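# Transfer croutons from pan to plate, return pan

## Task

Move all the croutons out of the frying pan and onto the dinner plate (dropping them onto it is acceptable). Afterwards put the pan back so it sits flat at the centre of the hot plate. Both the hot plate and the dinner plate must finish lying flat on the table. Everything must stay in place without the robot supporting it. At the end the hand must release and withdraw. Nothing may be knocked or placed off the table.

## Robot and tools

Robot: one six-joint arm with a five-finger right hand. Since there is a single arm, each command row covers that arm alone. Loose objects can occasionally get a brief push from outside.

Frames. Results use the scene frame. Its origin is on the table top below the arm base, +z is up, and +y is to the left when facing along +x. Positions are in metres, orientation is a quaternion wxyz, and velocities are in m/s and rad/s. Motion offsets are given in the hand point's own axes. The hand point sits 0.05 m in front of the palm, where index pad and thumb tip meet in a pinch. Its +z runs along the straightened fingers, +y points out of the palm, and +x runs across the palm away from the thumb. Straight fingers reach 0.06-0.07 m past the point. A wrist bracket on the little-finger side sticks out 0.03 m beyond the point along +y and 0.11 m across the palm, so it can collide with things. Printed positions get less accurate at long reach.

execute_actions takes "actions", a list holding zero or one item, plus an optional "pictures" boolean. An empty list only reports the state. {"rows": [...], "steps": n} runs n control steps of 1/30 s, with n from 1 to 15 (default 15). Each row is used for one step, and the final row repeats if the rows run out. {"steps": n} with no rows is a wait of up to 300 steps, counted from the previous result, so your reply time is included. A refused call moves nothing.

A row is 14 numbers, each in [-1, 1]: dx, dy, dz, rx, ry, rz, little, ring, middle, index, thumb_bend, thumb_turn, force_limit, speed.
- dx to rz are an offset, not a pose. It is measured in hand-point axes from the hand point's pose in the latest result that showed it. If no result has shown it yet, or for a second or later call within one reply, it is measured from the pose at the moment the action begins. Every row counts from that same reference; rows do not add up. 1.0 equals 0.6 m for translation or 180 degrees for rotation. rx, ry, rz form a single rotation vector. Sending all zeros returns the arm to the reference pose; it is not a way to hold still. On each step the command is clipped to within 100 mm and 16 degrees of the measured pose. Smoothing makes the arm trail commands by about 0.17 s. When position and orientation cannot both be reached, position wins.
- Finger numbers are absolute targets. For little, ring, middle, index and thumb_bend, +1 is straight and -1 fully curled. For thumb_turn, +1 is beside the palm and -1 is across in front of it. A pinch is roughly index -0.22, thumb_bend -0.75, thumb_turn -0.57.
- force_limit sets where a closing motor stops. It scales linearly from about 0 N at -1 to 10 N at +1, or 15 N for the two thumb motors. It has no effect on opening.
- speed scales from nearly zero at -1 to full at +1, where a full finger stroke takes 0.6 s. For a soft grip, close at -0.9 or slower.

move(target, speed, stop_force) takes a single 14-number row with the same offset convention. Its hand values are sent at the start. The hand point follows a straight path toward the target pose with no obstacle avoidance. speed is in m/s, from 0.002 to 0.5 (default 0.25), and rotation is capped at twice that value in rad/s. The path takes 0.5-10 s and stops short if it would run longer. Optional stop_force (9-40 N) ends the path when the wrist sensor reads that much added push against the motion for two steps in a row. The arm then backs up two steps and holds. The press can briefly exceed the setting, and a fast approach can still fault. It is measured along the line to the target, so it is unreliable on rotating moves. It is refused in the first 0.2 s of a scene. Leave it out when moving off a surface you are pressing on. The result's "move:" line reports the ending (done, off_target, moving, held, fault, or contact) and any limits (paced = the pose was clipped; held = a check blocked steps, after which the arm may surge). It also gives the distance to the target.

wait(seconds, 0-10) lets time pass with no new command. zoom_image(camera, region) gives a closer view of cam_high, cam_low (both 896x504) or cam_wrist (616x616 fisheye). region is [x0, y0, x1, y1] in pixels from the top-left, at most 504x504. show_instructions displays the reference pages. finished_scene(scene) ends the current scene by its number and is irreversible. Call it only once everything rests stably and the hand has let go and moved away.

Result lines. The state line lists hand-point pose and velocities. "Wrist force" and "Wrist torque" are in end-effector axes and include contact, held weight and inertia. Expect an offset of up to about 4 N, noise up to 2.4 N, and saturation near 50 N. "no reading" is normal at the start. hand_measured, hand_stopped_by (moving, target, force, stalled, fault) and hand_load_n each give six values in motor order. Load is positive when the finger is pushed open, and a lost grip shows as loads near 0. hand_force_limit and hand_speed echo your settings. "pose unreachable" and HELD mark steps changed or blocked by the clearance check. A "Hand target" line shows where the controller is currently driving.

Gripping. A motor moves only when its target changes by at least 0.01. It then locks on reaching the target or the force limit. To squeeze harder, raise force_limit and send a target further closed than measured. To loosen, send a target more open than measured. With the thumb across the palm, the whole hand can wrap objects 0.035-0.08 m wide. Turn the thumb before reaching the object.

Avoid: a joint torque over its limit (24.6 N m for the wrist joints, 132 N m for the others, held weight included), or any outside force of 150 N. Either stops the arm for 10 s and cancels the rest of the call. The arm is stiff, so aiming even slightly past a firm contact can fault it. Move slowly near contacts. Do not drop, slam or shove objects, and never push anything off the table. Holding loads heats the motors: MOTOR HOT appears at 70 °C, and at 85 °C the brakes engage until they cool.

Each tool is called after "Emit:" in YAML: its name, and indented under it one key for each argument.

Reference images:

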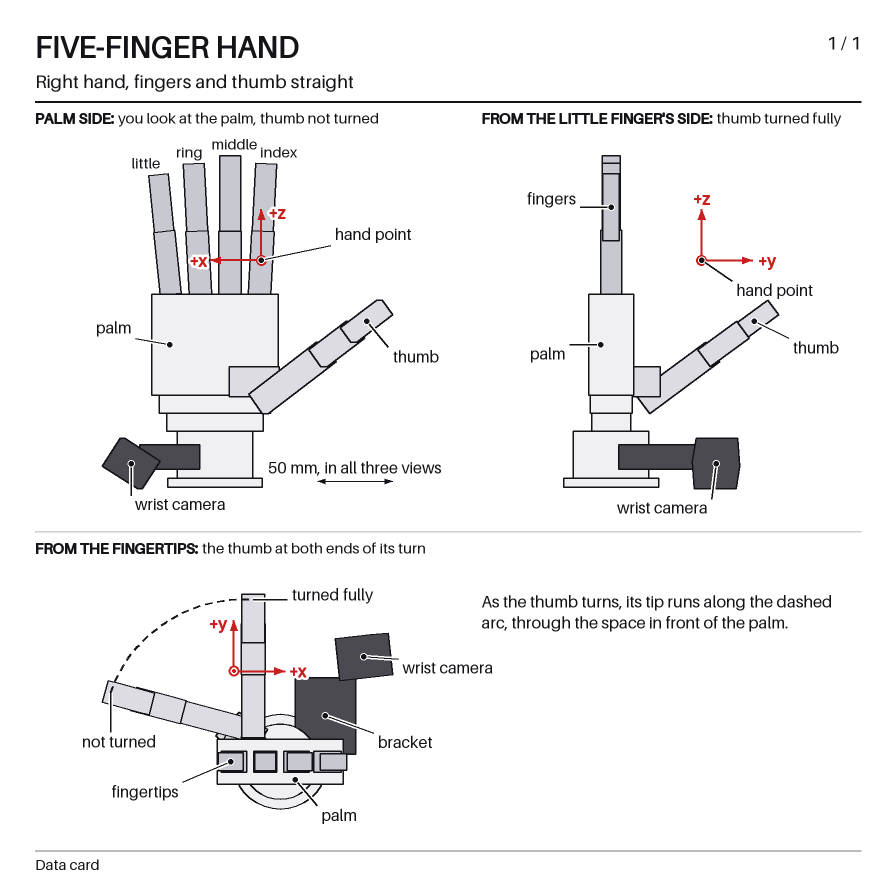

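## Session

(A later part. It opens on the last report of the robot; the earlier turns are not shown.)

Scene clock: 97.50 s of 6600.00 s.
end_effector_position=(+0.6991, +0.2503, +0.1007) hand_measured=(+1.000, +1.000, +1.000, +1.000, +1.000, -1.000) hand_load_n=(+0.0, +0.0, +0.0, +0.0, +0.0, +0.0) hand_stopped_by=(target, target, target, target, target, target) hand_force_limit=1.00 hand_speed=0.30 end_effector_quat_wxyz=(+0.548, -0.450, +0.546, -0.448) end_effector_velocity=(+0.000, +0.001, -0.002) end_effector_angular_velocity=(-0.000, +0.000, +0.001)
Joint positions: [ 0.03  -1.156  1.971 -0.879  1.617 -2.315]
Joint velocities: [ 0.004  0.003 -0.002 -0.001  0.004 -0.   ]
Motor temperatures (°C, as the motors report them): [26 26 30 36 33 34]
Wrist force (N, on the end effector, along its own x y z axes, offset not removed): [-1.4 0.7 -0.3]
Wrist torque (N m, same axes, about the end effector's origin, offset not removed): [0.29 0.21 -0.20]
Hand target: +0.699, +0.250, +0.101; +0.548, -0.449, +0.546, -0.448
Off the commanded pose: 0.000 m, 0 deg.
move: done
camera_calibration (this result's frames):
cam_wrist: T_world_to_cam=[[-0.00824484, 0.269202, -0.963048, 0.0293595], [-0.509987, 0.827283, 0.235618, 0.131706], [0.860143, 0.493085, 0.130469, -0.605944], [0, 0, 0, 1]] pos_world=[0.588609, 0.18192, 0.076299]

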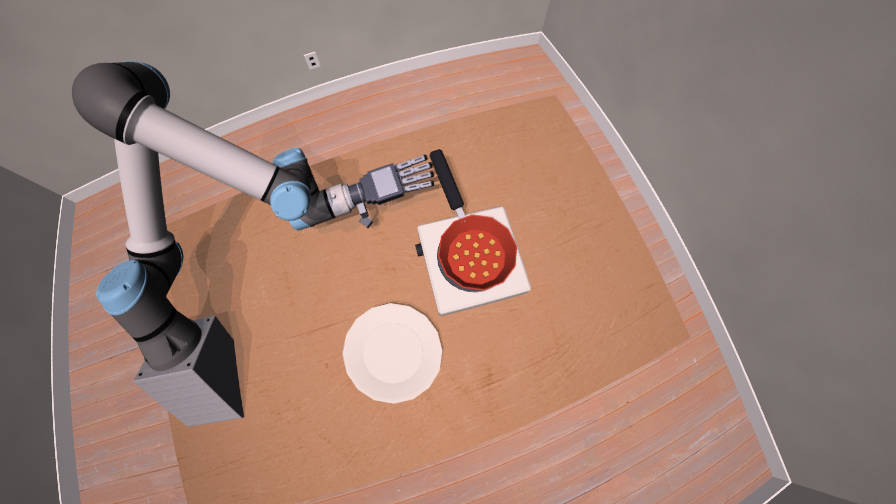

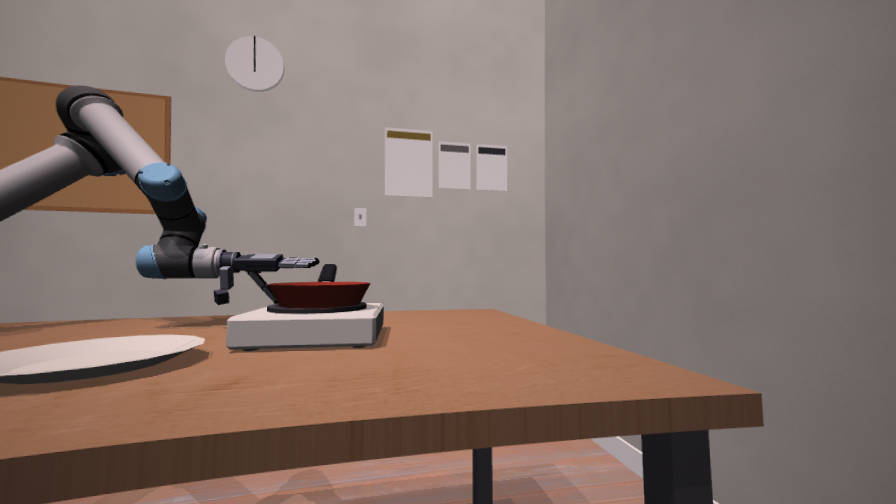

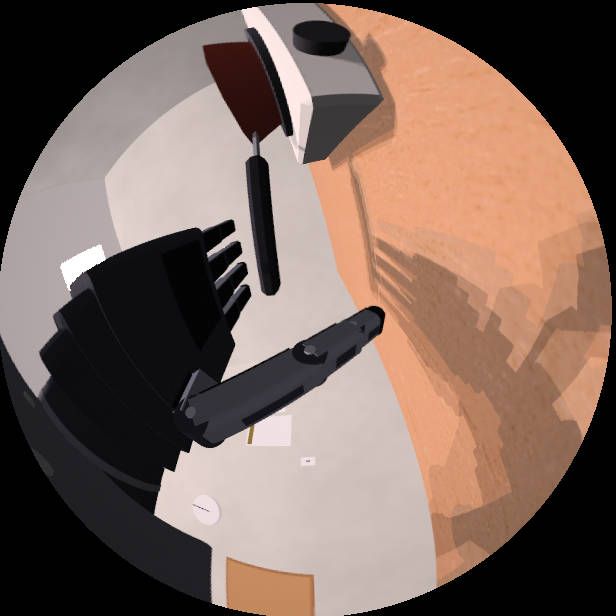

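Advance to x≈.845.

Emit:
move:
  target: [0.02,0,0.243,0,0,0,1,1,1,1,1,-1,1,0.3]
  speed: 0.1

Emit:
move:
  target: [0,0,0,0,0,0,-1,-1,-1,-1,1,-1,1,-0.3]

Emit:
move:
  target: [0,0,0,0,0,0,-1,-1,-1,-1,-1,-1,1,-0.3]

Emit:
move:
  target: [-0.016,-0.082,0,0,0,0,-1,-1,-1,-1,-1,-1,1,-0.3]
  speed: 0.05

Scene clock: 106.13 s of 6600.00 s.
end_effector_position=(+0.8449, +0.2391, +0.0985) hand_measured=(+1.000, +1.000, +1.000, +1.000, +1.000, -1.000) hand_load_n=(+0.0, +0.0, +0.0, +0.0, +0.0, +0.0) hand_stopped_by=(target, target, target, target, target, target) hand_force_limit=1.00 hand_speed=0.30 end_effector_quat_wxyz=(+0.548, -0.450, +0.546, -0.448) end_effector_velocity=(+0.002, -0.001, +0.001) end_effector_angular_velocity=(-0.000, -0.001, -0.001)
Joint positions: [ 0.005 -0.9    1.523 -0.687  1.592 -2.313]
Joint velocities: [-0.001  0.002 -0.005  0.003  0.    -0.   ]
Motor temperatures (°C, as the motors report them): [27 26 30 36 33 34]
Wrist force (N, on the end effector, along its own x y z axes, offset not removed): [0.4 0.1 -1.5]
Wrist torque (N m, same axes, about the end effector's origin, offset not removed): [0.28 -0.03 -0.18]
Hand target: +0.845, +0.239, +0.099; +0.548, -0.450, +0.546, -0.448
Off the commanded pose: 0.000 m, 0 deg.
After step 90, 3.67 s passed at rest.
move: done
camera_calibration (this result's frames):
cam_wrist: T_world_to_cam=[[-0.00823285, 0.2692, -0.963049, 0.0314524], [-0.510001, 0.827277, 0.235608, 0.215802], [0.860134, 0.493096, 0.130482, -0.725526], [0, 0, 0, 1]] pos_world=[0.734368, 0.170759, 0.0741133]

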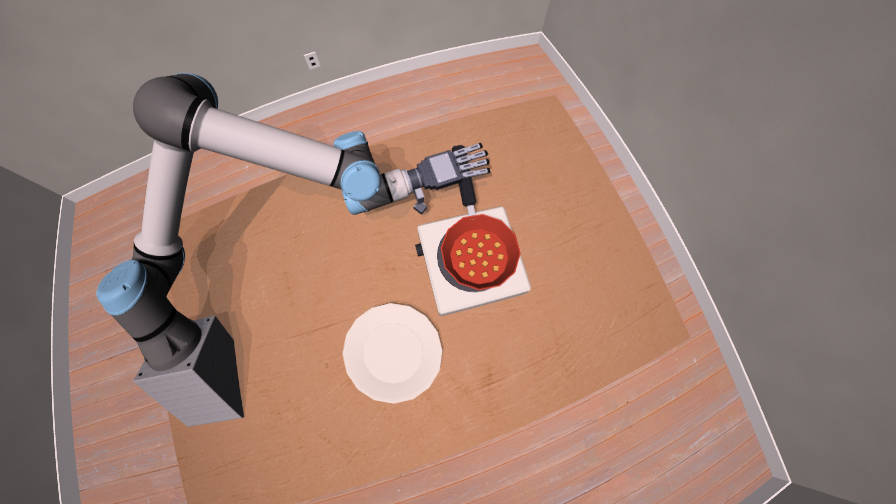

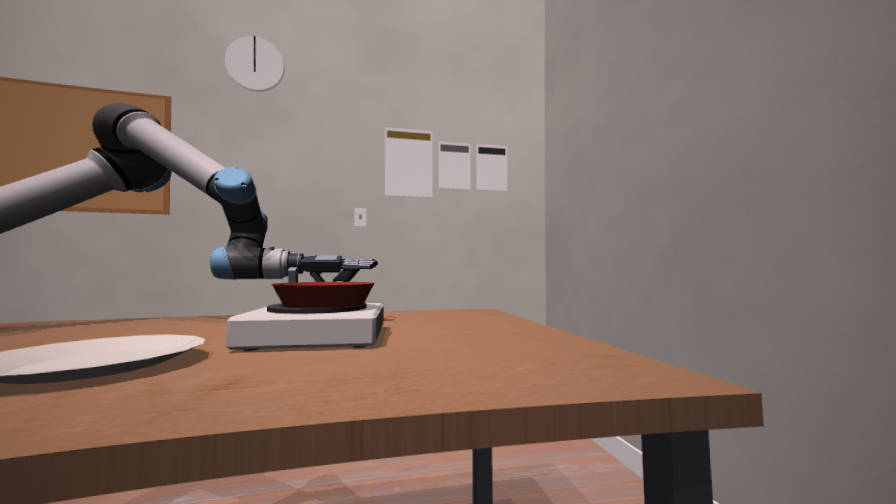

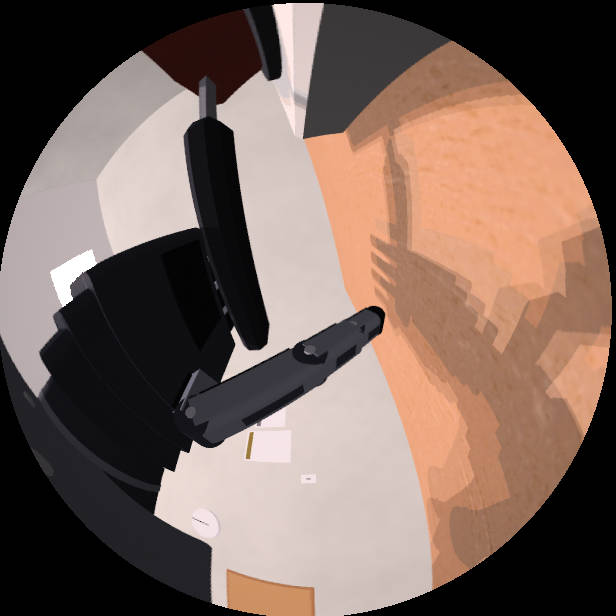

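Scene clock: 108.13 s of 6600.00 s.
end_effector_position=(+0.8449, +0.2391, +0.0986) hand_measured=(-0.998, -0.998, -1.000, -1.000, +1.000, -1.000) hand_load_n=(+4.0, +4.5, +2.0, +0.0, +0.0, +0.0) hand_stopped_by=(target, target, target, target, target, target) hand_force_limit=1.00 hand_speed=-0.30 end_effector_quat_wxyz=(+0.548, -0.450, +0.546, -0.448) end_effector_velocity=(-0.000, +0.000, -0.000) end_effector_angular_velocity=(+0.000, +0.000, +0.000)
Joint positions: [ 0.005 -0.9    1.523 -0.687  1.592 -2.313]
Joint velocities: [ 0.001 -0.     0.    -0.     0.     0.   ]
Motor temperatures (°C, as the motors report them): [27 26 30 36 33 34]
Wrist force (N, on the end effector, along its own x y z axes, offset not removed): [-0.2 -5.1 -0.8]
Wrist torque (N m, same axes, about the end effector's origin, offset not removed): [-0.14 0.28 -1.18]
Hand target: +0.845, +0.239, +0.099; +0.548, -0.450, +0.546, -0.448
Off the commanded pose: 0.000 m, 0 deg.
move: done
camera_calibration (this result's frames):
cam_wrist: T_world_to_cam=[[-0.00820581, 0.269199, -0.96305, 0.0314526], [-0.510012, 0.827275, 0.235592, 0.215809], [0.860128, 0.4931, 0.130507, -0.725532], [0, 0, 0, 1]] pos_world=[0.734374, 0.170759, 0.074134]

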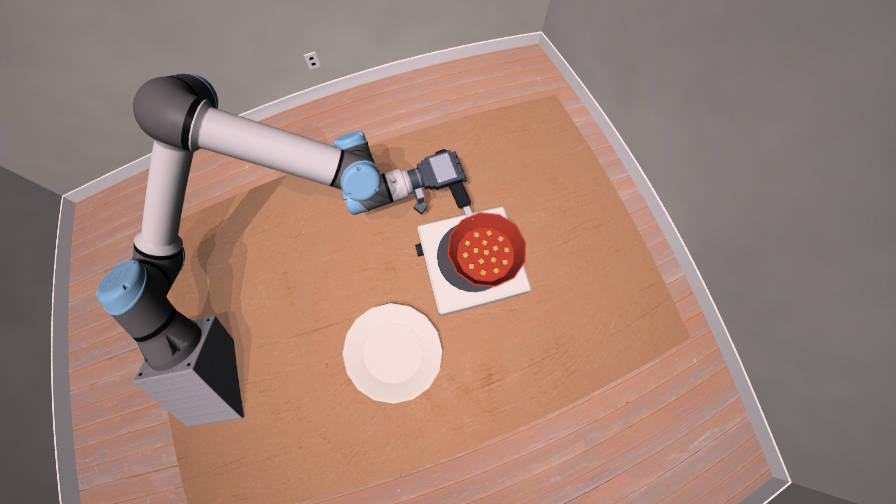

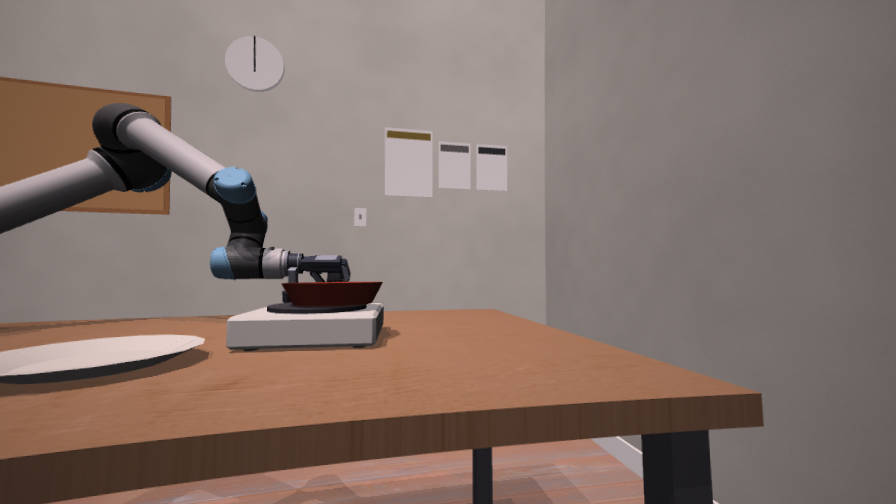

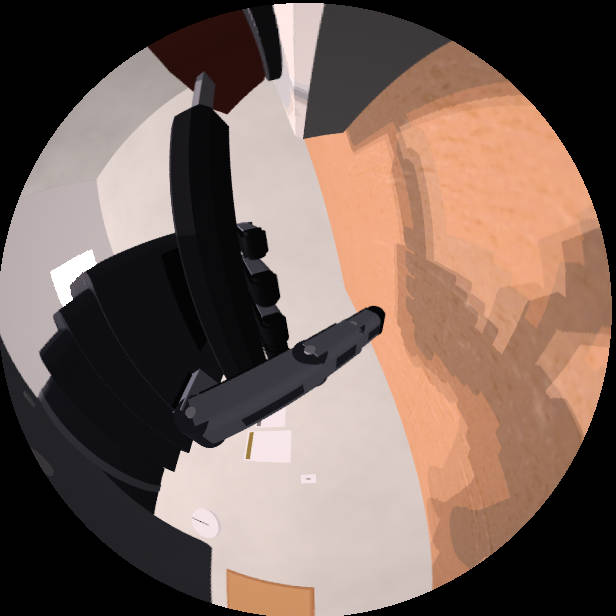

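Scene clock: 109.97 s of 6600.00 s.
end_effector_position=(+0.8449, +0.2391, +0.0986) hand_measured=(-0.998, -0.998, -1.000, -1.000, -0.100, -1.000) hand_load_n=(+4.0, +4.5, +0.0, +0.0, +15.5, +4.5) hand_stopped_by=(target, target, target, target, force, target) hand_force_limit=1.00 hand_speed=-0.30 end_effector_quat_wxyz=(+0.548, -0.450, +0.546, -0.448) end_effector_velocity=(-0.000, +0.000, +0.000) end_effector_angular_velocity=(+0.000, -0.000, -0.001)
Joint positions: [ 0.005 -0.9    1.523 -0.687  1.592 -2.313]
Joint velocities: [ 0.    -0.     0.     0.     0.001  0.   ]
Motor temperatures (°C, as the motors report them): [27 26 30 36 33 34]
Wrist force (N, on the end effector, along its own x y z axes, offset not removed): [1.6 -6.6 -2.2]
Wrist torque (N m, same axes, about the end effector's origin, offset not removed): [-0.06 0.23 -1.54]
Hand target: +0.845, +0.239, +0.099; +0.548, -0.450, +0.546, -0.448
Off the commanded pose: 0.000 m, 0 deg.
move: done
camera_calibration (this result's frames):
cam_wrist: T_world_to_cam=[[-0.00819661, 0.269199, -0.96305, 0.0314525], [-0.510008, 0.827279, 0.235588, 0.21581], [0.86013, 0.493094, 0.130513, -0.725533], [0, 0, 0, 1]] pos_world=[0.734375, 0.170754, 0.0741394]

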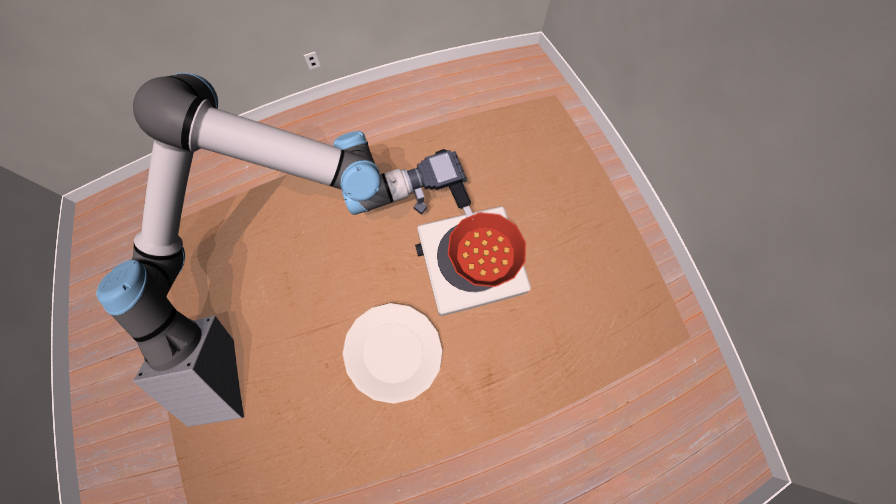

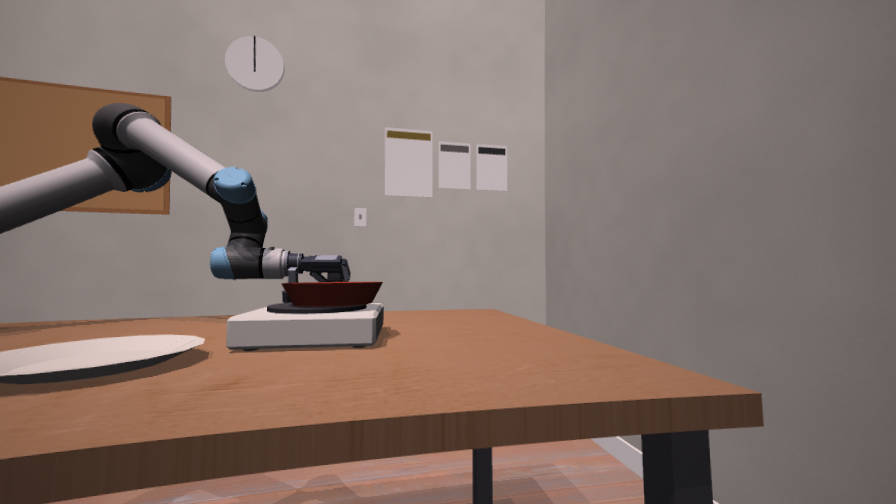

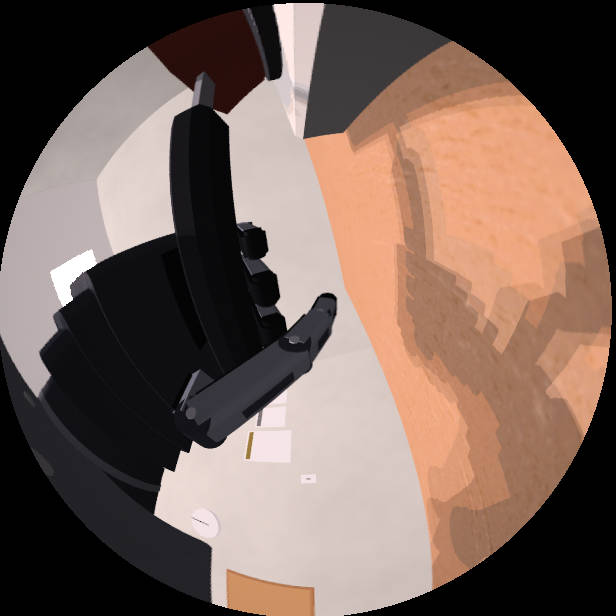

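Scene clock: 111.33 s of 6600.00 s.
end_effector_position=(+0.8448, +0.2389, +0.1485) hand_measured=(-1.000, -0.998, -1.000, -1.000, -0.100, -1.000) hand_load_n=(+0.0, +3.0, +2.0, +1.0, +16.5, +5.5) hand_stopped_by=(target, target, target, target, force, target) hand_force_limit=1.00 hand_speed=-0.30 end_effector_quat_wxyz=(+0.548, -0.450, +0.546, -0.448) end_effector_velocity=(+0.000, +0.000, +0.002) end_effector_angular_velocity=(+0.000, -0.000, +0.001)
Joint positions: [-0.046 -0.971  1.526 -0.619  1.541 -2.31 ]
Joint velocities: [-0.002 -0.003 -0.001  0.003 -0.003  0.   ]
Motor temperatures (°C, as the motors report them): [27 26 30 36 33 34]
Wrist force (N, on the end effector, along its own x y z axes, offset not removed): [-0.4 6.6 -1.3]
Wrist torque (N m, same axes, about the end effector's origin, offset not removed): [0.93 0.16 0.83]
Hand target: +0.845, +0.239, +0.149; +0.548, -0.450, +0.546, -0.448
Off the commanded pose: 0.000 m, 0 deg.
move: done
camera_calibration (this result's frames):
cam_wrist: T_world_to_cam=[[-0.00820421, 0.269185, -0.963054, 0.0795667], [-0.50999, 0.827291, 0.235582, 0.204158], [0.860141, 0.493081, 0.130494, -0.731915], [0, 0, 0, 1]] pos_world=[0.734322, 0.170577, 0.124042]

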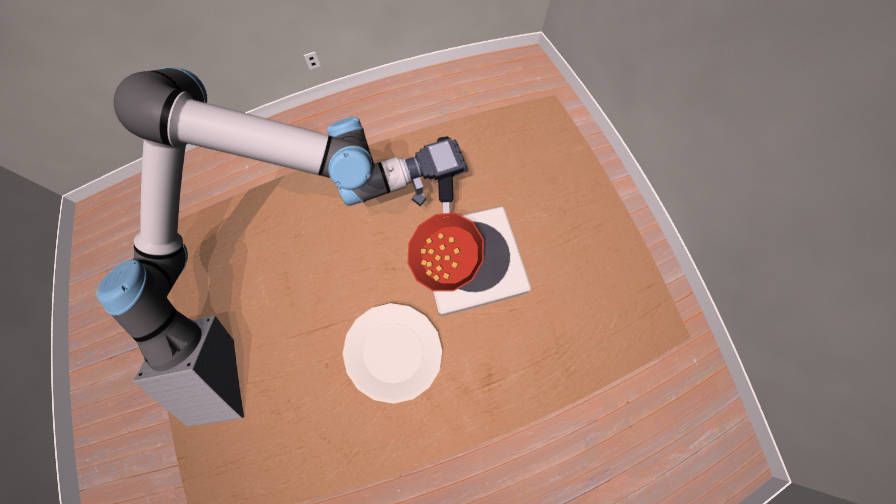

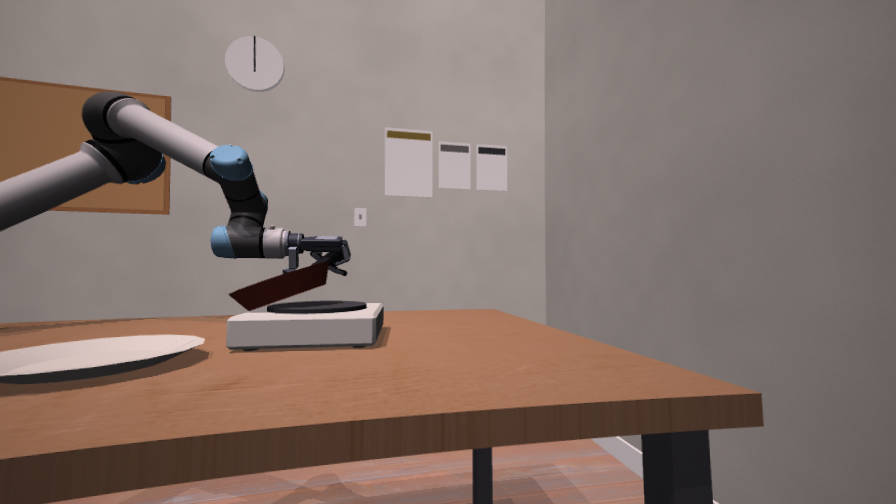

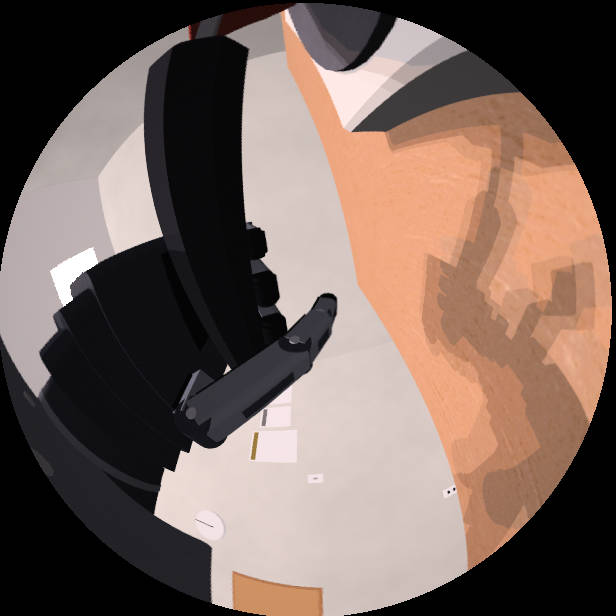

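Slipping; tip fingers down to push it back into the fingers.

Emit:
move:
  target: [0,0,0,-0.15,0,0,-1,-1,-1,-1,-1,-1,1,-0.3]
  speed: 0.15

Scene clock: 116.63 s of 6600.00 s.
end_effector_position=(+0.8448, +0.2390, +0.1485) hand_measured=(-0.998, -0.998, -1.000, -1.000, -0.100, -1.000) hand_load_n=(+9.0, +4.0, -0.5, +0.0, +15.0, +4.0) hand_stopped_by=(target, target, target, target, force, target) hand_force_limit=1.00 hand_speed=-0.30 end_effector_quat_wxyz=(+0.428, -0.565, +0.635, -0.308) end_effector_velocity=(+0.000, +0.001, -0.001) end_effector_angular_velocity=(-0.001, +0.012, +0.002)
Joint positions: [-0.169 -0.877  1.163 -0.002  1.083 -2.415]
Joint velocities: [-0.     0.007 -0.015  0.019 -0.008 -0.006]
Motor temperatures (°C, as the motors report them): [27 26 30 36 33 34]
Wrist force (N, on the end effector, along its own x y z axes, offset not removed): [0.0 5.7 2.3]
Wrist torque (N m, same axes, about the end effector's origin, offset not removed): [0.54 -0.38 0.87]
Hand target: +0.845, +0.239, +0.148; +0.428, -0.565, +0.635, -0.308
Off the commanded pose: 0.000 m, 0 deg.
After step 90, 0.30 s passed at rest.
move: done
camera_calibration (this result's frames):
cam_wrist: T_world_to_cam=[[-0.459119, 0.245789, -0.853696, 0.449856], [-0.423425, 0.784244, 0.453512, 0.108894], [0.780974, 0.569692, -0.255988, -0.625965], [0, 0, 0, 1]] pos_world=[0.741508, 0.160638, 0.174416]

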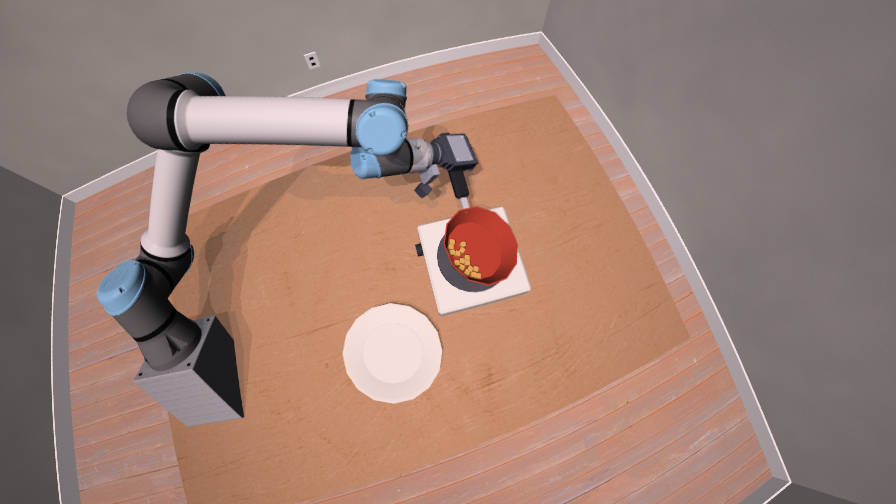

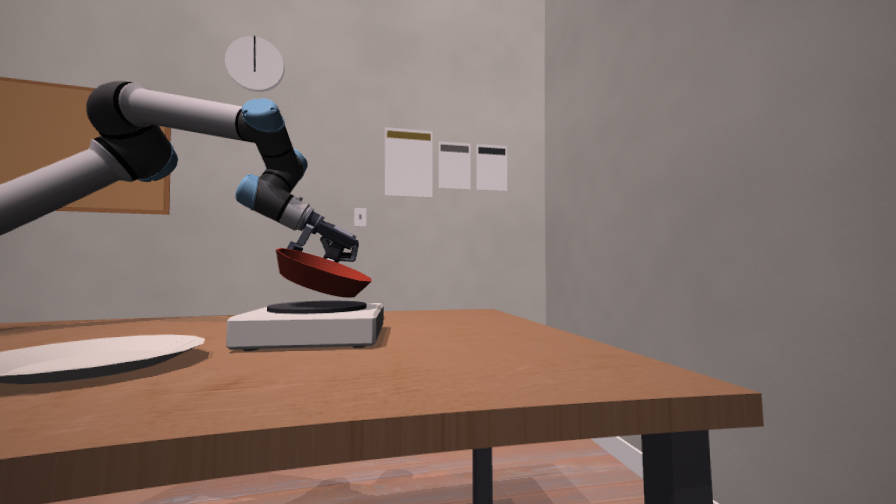

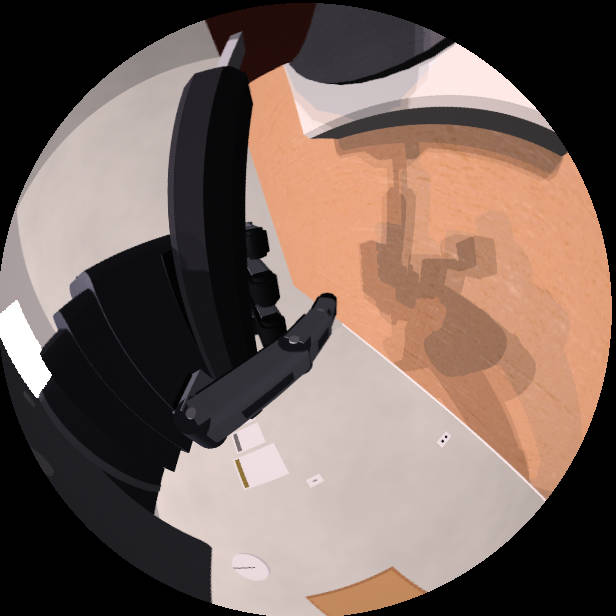

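Emit:
move:
  target: [0.213,0.145,-0.562,0,0,0,-1,-1,-1,-1,-1,-1,1,-0.3]
  speed: 0.12

Emit:
move:
  target: [0,0,0,-0.12,0,0,-1,-1,-1,-1,-1,-1,1,-0.3]
  speed: 0.1

Scene clock: 126.73 s of 6600.00 s.
end_effector_position=(+0.5055, +0.0978, +0.1968) hand_measured=(-0.998, -0.998, -1.000, -1.000, -0.100, -1.000) hand_load_n=(+11.0, +3.0, -0.5, +0.0, +14.5, +4.0) hand_stopped_by=(target, target, target, target, force, target) hand_force_limit=1.00 hand_speed=-0.30 end_effector_quat_wxyz=(+0.428, -0.565, +0.635, -0.308) end_effector_velocity=(-0.002, -0.001, +0.000) end_effector_angular_velocity=(-0.001, +0.002, +0.001)
Joint positions: [-0.792 -1.426  2.221 -0.258  0.505 -2.76 ]
Joint velocities: [-0.006  0.     0.001  0.008 -0.006 -0.011]
Motor temperatures (°C, as the motors report them): [27 26 30 36 33 34]
Wrist force (N, on the end effector, along its own x y z axes, offset not removed): [0.9 7.0 2.3]
Wrist torque (N m, same axes, about the end effector's origin, offset not removed): [0.66 -0.50 1.09]
Hand target: +0.505, +0.098, +0.197; +0.428, -0.565, +0.635, -0.308
Off the commanded pose: 0.000 m, 0 deg.
After step 90, 3.47 s passed at rest.
move: done
camera_calibration (this result's frames):
cam_wrist: T_world_to_cam=[[-0.458944, 0.245599, -0.853845, 0.369949], [-0.423475, 0.784376, 0.453236, 0.0541196], [0.78105, 0.569592, -0.25598, -0.268167], [0, 0, 0, 1]] pos_world=[0.402156, 0.0194364, 0.222705]

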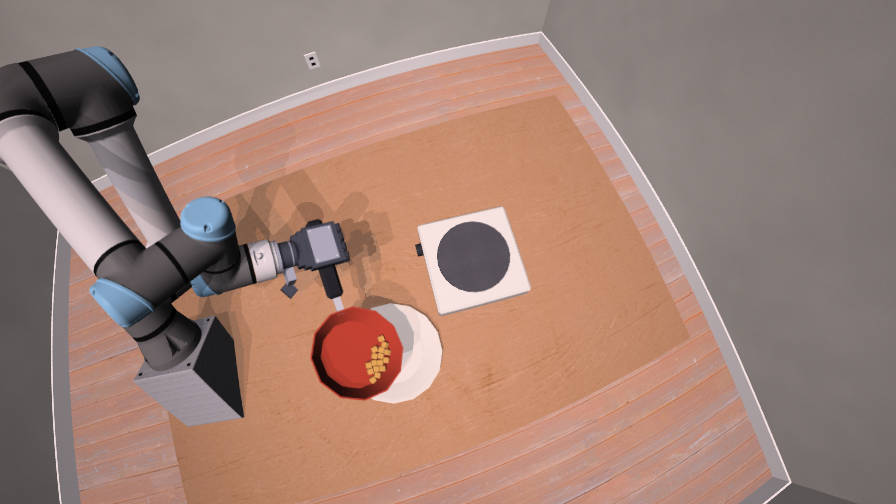

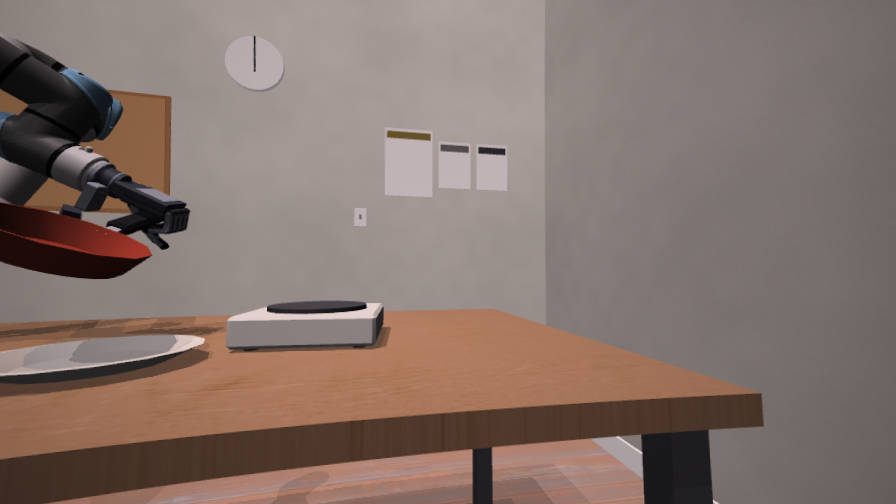

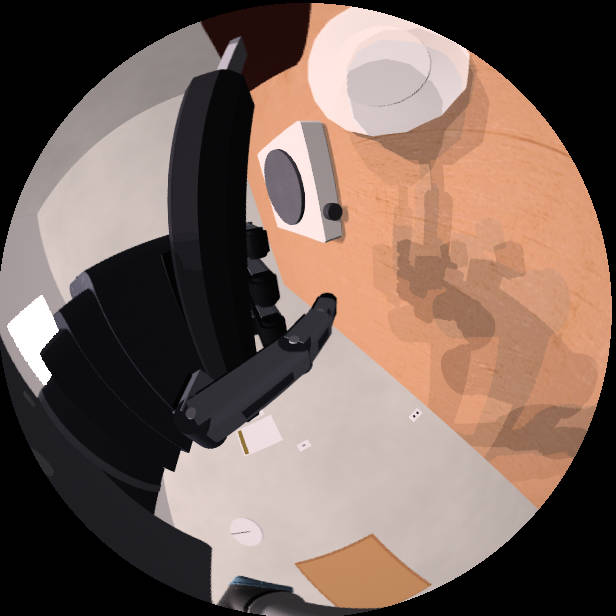

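Scene clock: 129.00 s of 6600.00 s.
end_effector_position=(+0.5055, +0.0978, +0.1969) hand_measured=(-0.998, -0.998, -1.000, -1.000, -0.100, -1.000) hand_load_n=(+11.0, +3.5, -0.5, +0.0, +15.0, +4.0) hand_stopped_by=(target, target, target, target, force, target) hand_force_limit=1.00 hand_speed=-0.30 end_effector_quat_wxyz=(-0.315, +0.635, -0.681, +0.184) end_effector_velocity=(+0.000, -0.000, +0.000) end_effector_angular_velocity=(+0.000, +0.010, +0.003)
Joint positions: [-0.741 -1.152  1.865  0.536  0.509 -3.369]
Joint velocities: [ 0.002  0.008 -0.01   0.02   0.002 -0.016]
Motor temperatures (°C, as the motors report them): [27 26 30 36 33 34]
Wrist force (N, on the end effector, along its own x y z axes, offset not removed): [-0.1 4.1 4.1]
Wrist torque (N m, same axes, about the end effector's origin, offset not removed): [0.34 -0.81 0.65]
Hand target: +0.506, +0.098, +0.197; -0.314, +0.635, -0.681, +0.184
Off the commanded pose: 0.000 m, 0 deg.
move: done
camera_calibration (this result's frames):
cam_wrist: T_world_to_cam=[[-0.751884, 0.199753, -0.628307, 0.478233], [-0.286964, 0.758834, 0.584656, -0.0383595], [0.593567, 0.619894, -0.513234, -0.127692], [0, 0, 0, 1]] pos_world=[0.424362, 0.0127358, 0.257368]

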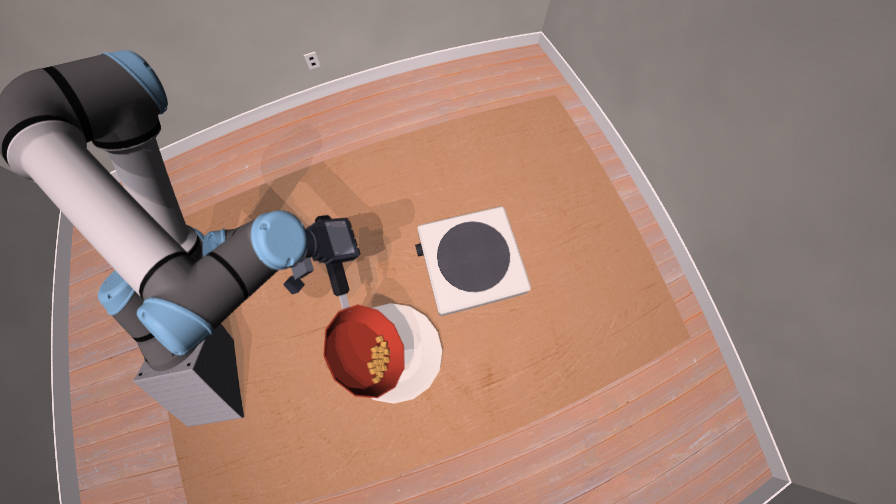

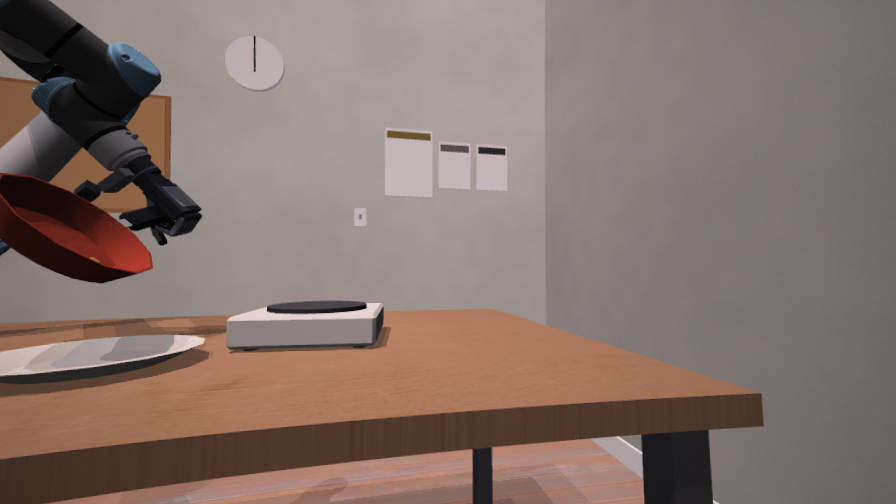

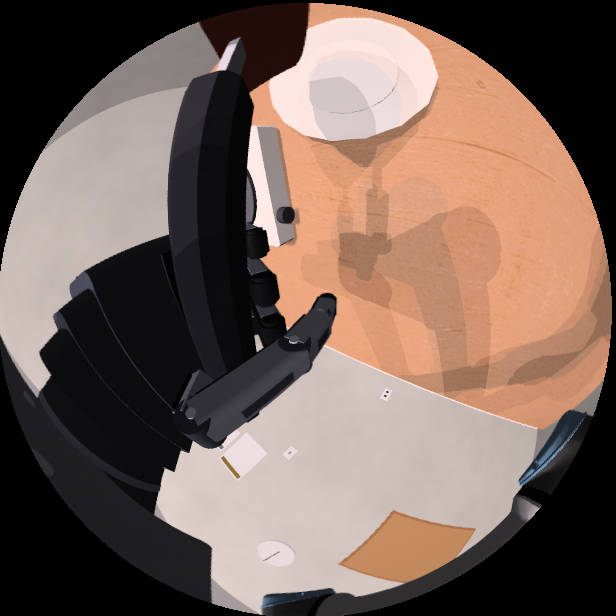

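Emit:
move:
  target: [-0.04,0.1,0,-0.14,0,0,-1,-1,-1,-1,-1,-1,1,-0.3]
  speed: 0.08

Emit:
move:
  target: [0,0,0,-0.1,0,0,-1,-1,-1,-1,-1,-1,1,-0.3]
  speed: 0.05

Scene clock: 136.00 s of 6600.00 s.
end_effector_position=(+0.4606, +0.1289, +0.1627) hand_measured=(-0.998, -0.998, -1.000, -1.000, -0.100, -1.000) hand_load_n=(+8.0, +0.0, -0.5, +0.0, +14.5, +4.0) hand_stopped_by=(target, target, target, target, force, target) hand_force_limit=1.00 hand_speed=-0.30 end_effector_quat_wxyz=(-0.169, +0.688, -0.705, +0.032) end_effector_velocity=(-0.001, +0.000, -0.001) end_effector_angular_velocity=(+0.001, +0.010, +0.001)
Joint positions: [-0.6   -0.992  1.714  1.038  0.694 -3.715]
Joint velocities: [ 0.003  0.005 -0.002  0.008  0.004 -0.004]
Motor temperatures (°C, as the motors report them): [27 26 30 36 33 34]
Wrist force (N, on the end effector, along its own x y z axes, offset not removed): [0.4 1.7 3.9]
Wrist torque (N m, same axes, about the end effector's origin, offset not removed): [0.00 -1.01 0.10]
Hand target: +0.461, +0.129, +0.163; -0.169, +0.688, -0.705, +0.031
Off the commanded pose: 0.000 m, 0 deg.
After step 90, 0.90 s passed at rest.
move: done
camera_calibration (this result's frames):
cam_wrist: T_world_to_cam=[[-0.959067, 0.124677, -0.254256, 0.461009], [-0.0791878, 0.743963, 0.663512, -0.16144], [0.271882, 0.656486, -0.703638, 0.0365854], [0, 0, 0, 1]] pos_world=[0.419408, 0.0386102, 0.250074]

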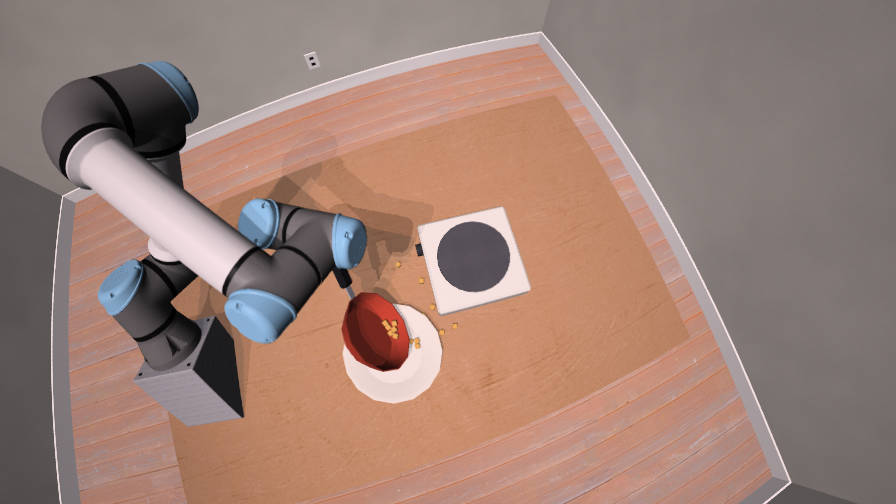

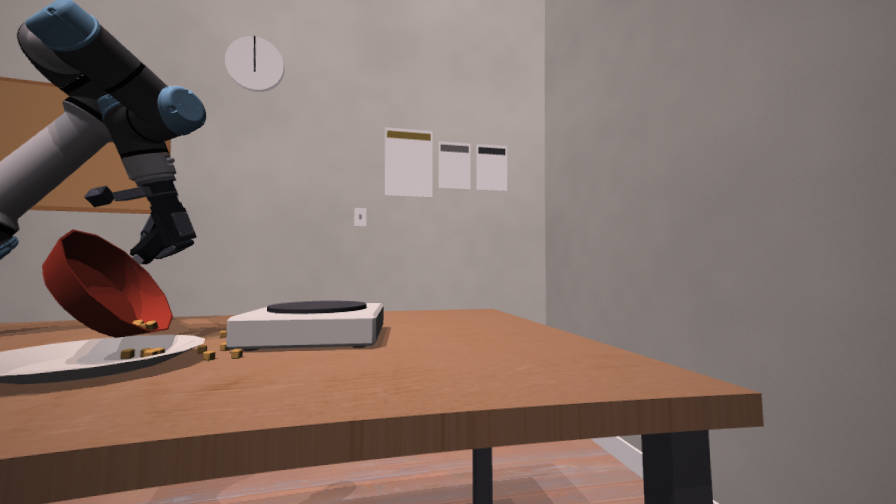

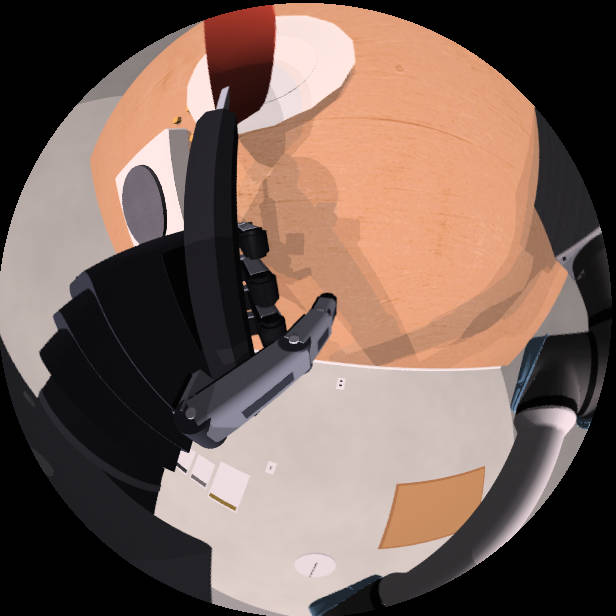

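Scene clock: 139.40 s of 6600.00 s.
end_effector_position=(+0.4606, +0.1289, +0.1628) hand_measured=(-0.998, -0.998, -1.000, -1.000, -0.100, -1.000) hand_load_n=(+7.5, +0.0, -0.5, +0.0, +14.5, +3.5) hand_stopped_by=(target, target, target, target, force, target) hand_force_limit=1.00 hand_speed=-0.30 end_effector_quat_wxyz=(-0.060, +0.706, -0.702, -0.079) end_effector_velocity=(+0.000, -0.000, +0.000) end_effector_angular_velocity=(+0.000, +0.011, +0.003)
Joint positions: [-0.502 -0.826  1.488  1.362  0.85  -3.84 ]
Joint velocities: [ 0.004  0.007 -0.009  0.012  0.006 -0.004]
Motor temperatures (°C, as the motors report them): [27 26 30 36 33 34]
Wrist force (N, on the end effector, along its own x y z axes, offset not removed): [1.6 0.1 5.6]
Wrist torque (N m, same axes, about the end effector's origin, offset not removed): [-0.02 -1.33 -0.15]
Hand target: +0.461, +0.129, +0.163; -0.059, +0.706, -0.701, -0.079
Off the commanded pose: 0.000 m, 0 deg.
move: done
camera_calibration (this result's frames):
cam_wrist: T_world_to_cam=[[-0.996751, 0.0644434, 0.0483209, 0.436924], [0.0802679, 0.744775, 0.66247, -0.234877], [0.00670364, 0.664196, -0.747528, 0.164923], [0, 0, 0, 1]] pos_world=[0.453252, 0.0372321, 0.257771]

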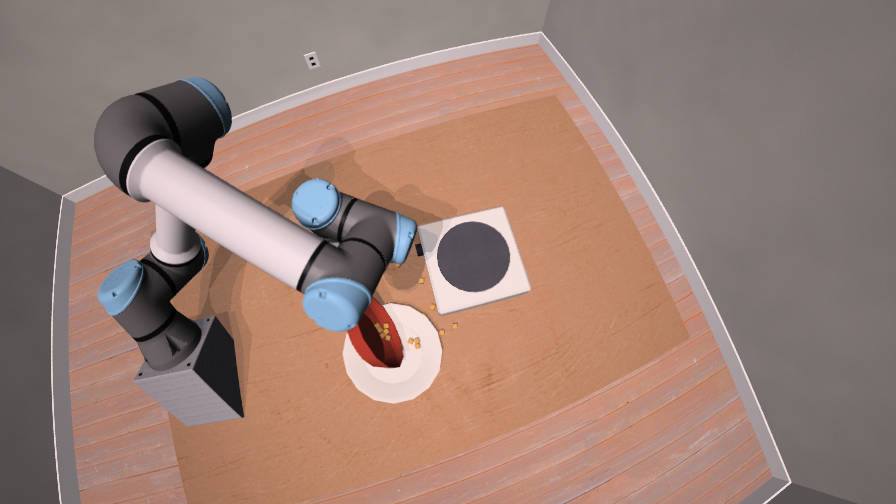

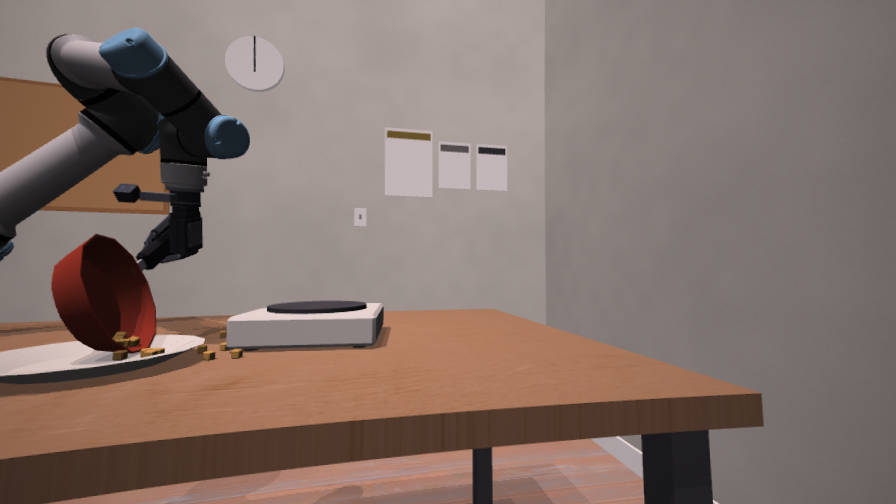

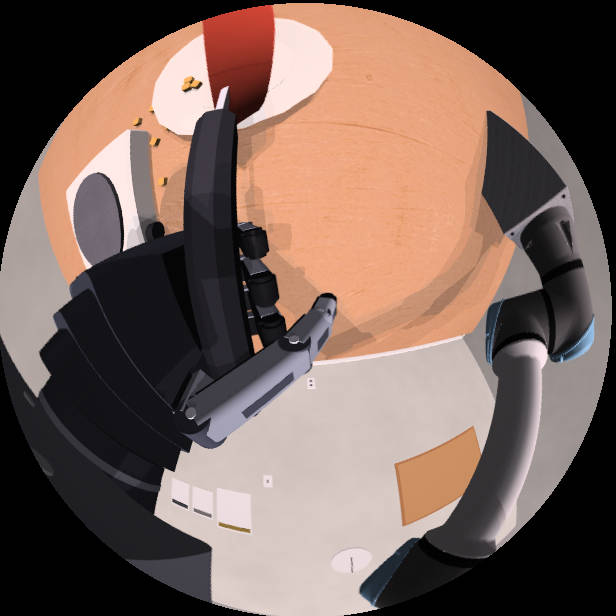

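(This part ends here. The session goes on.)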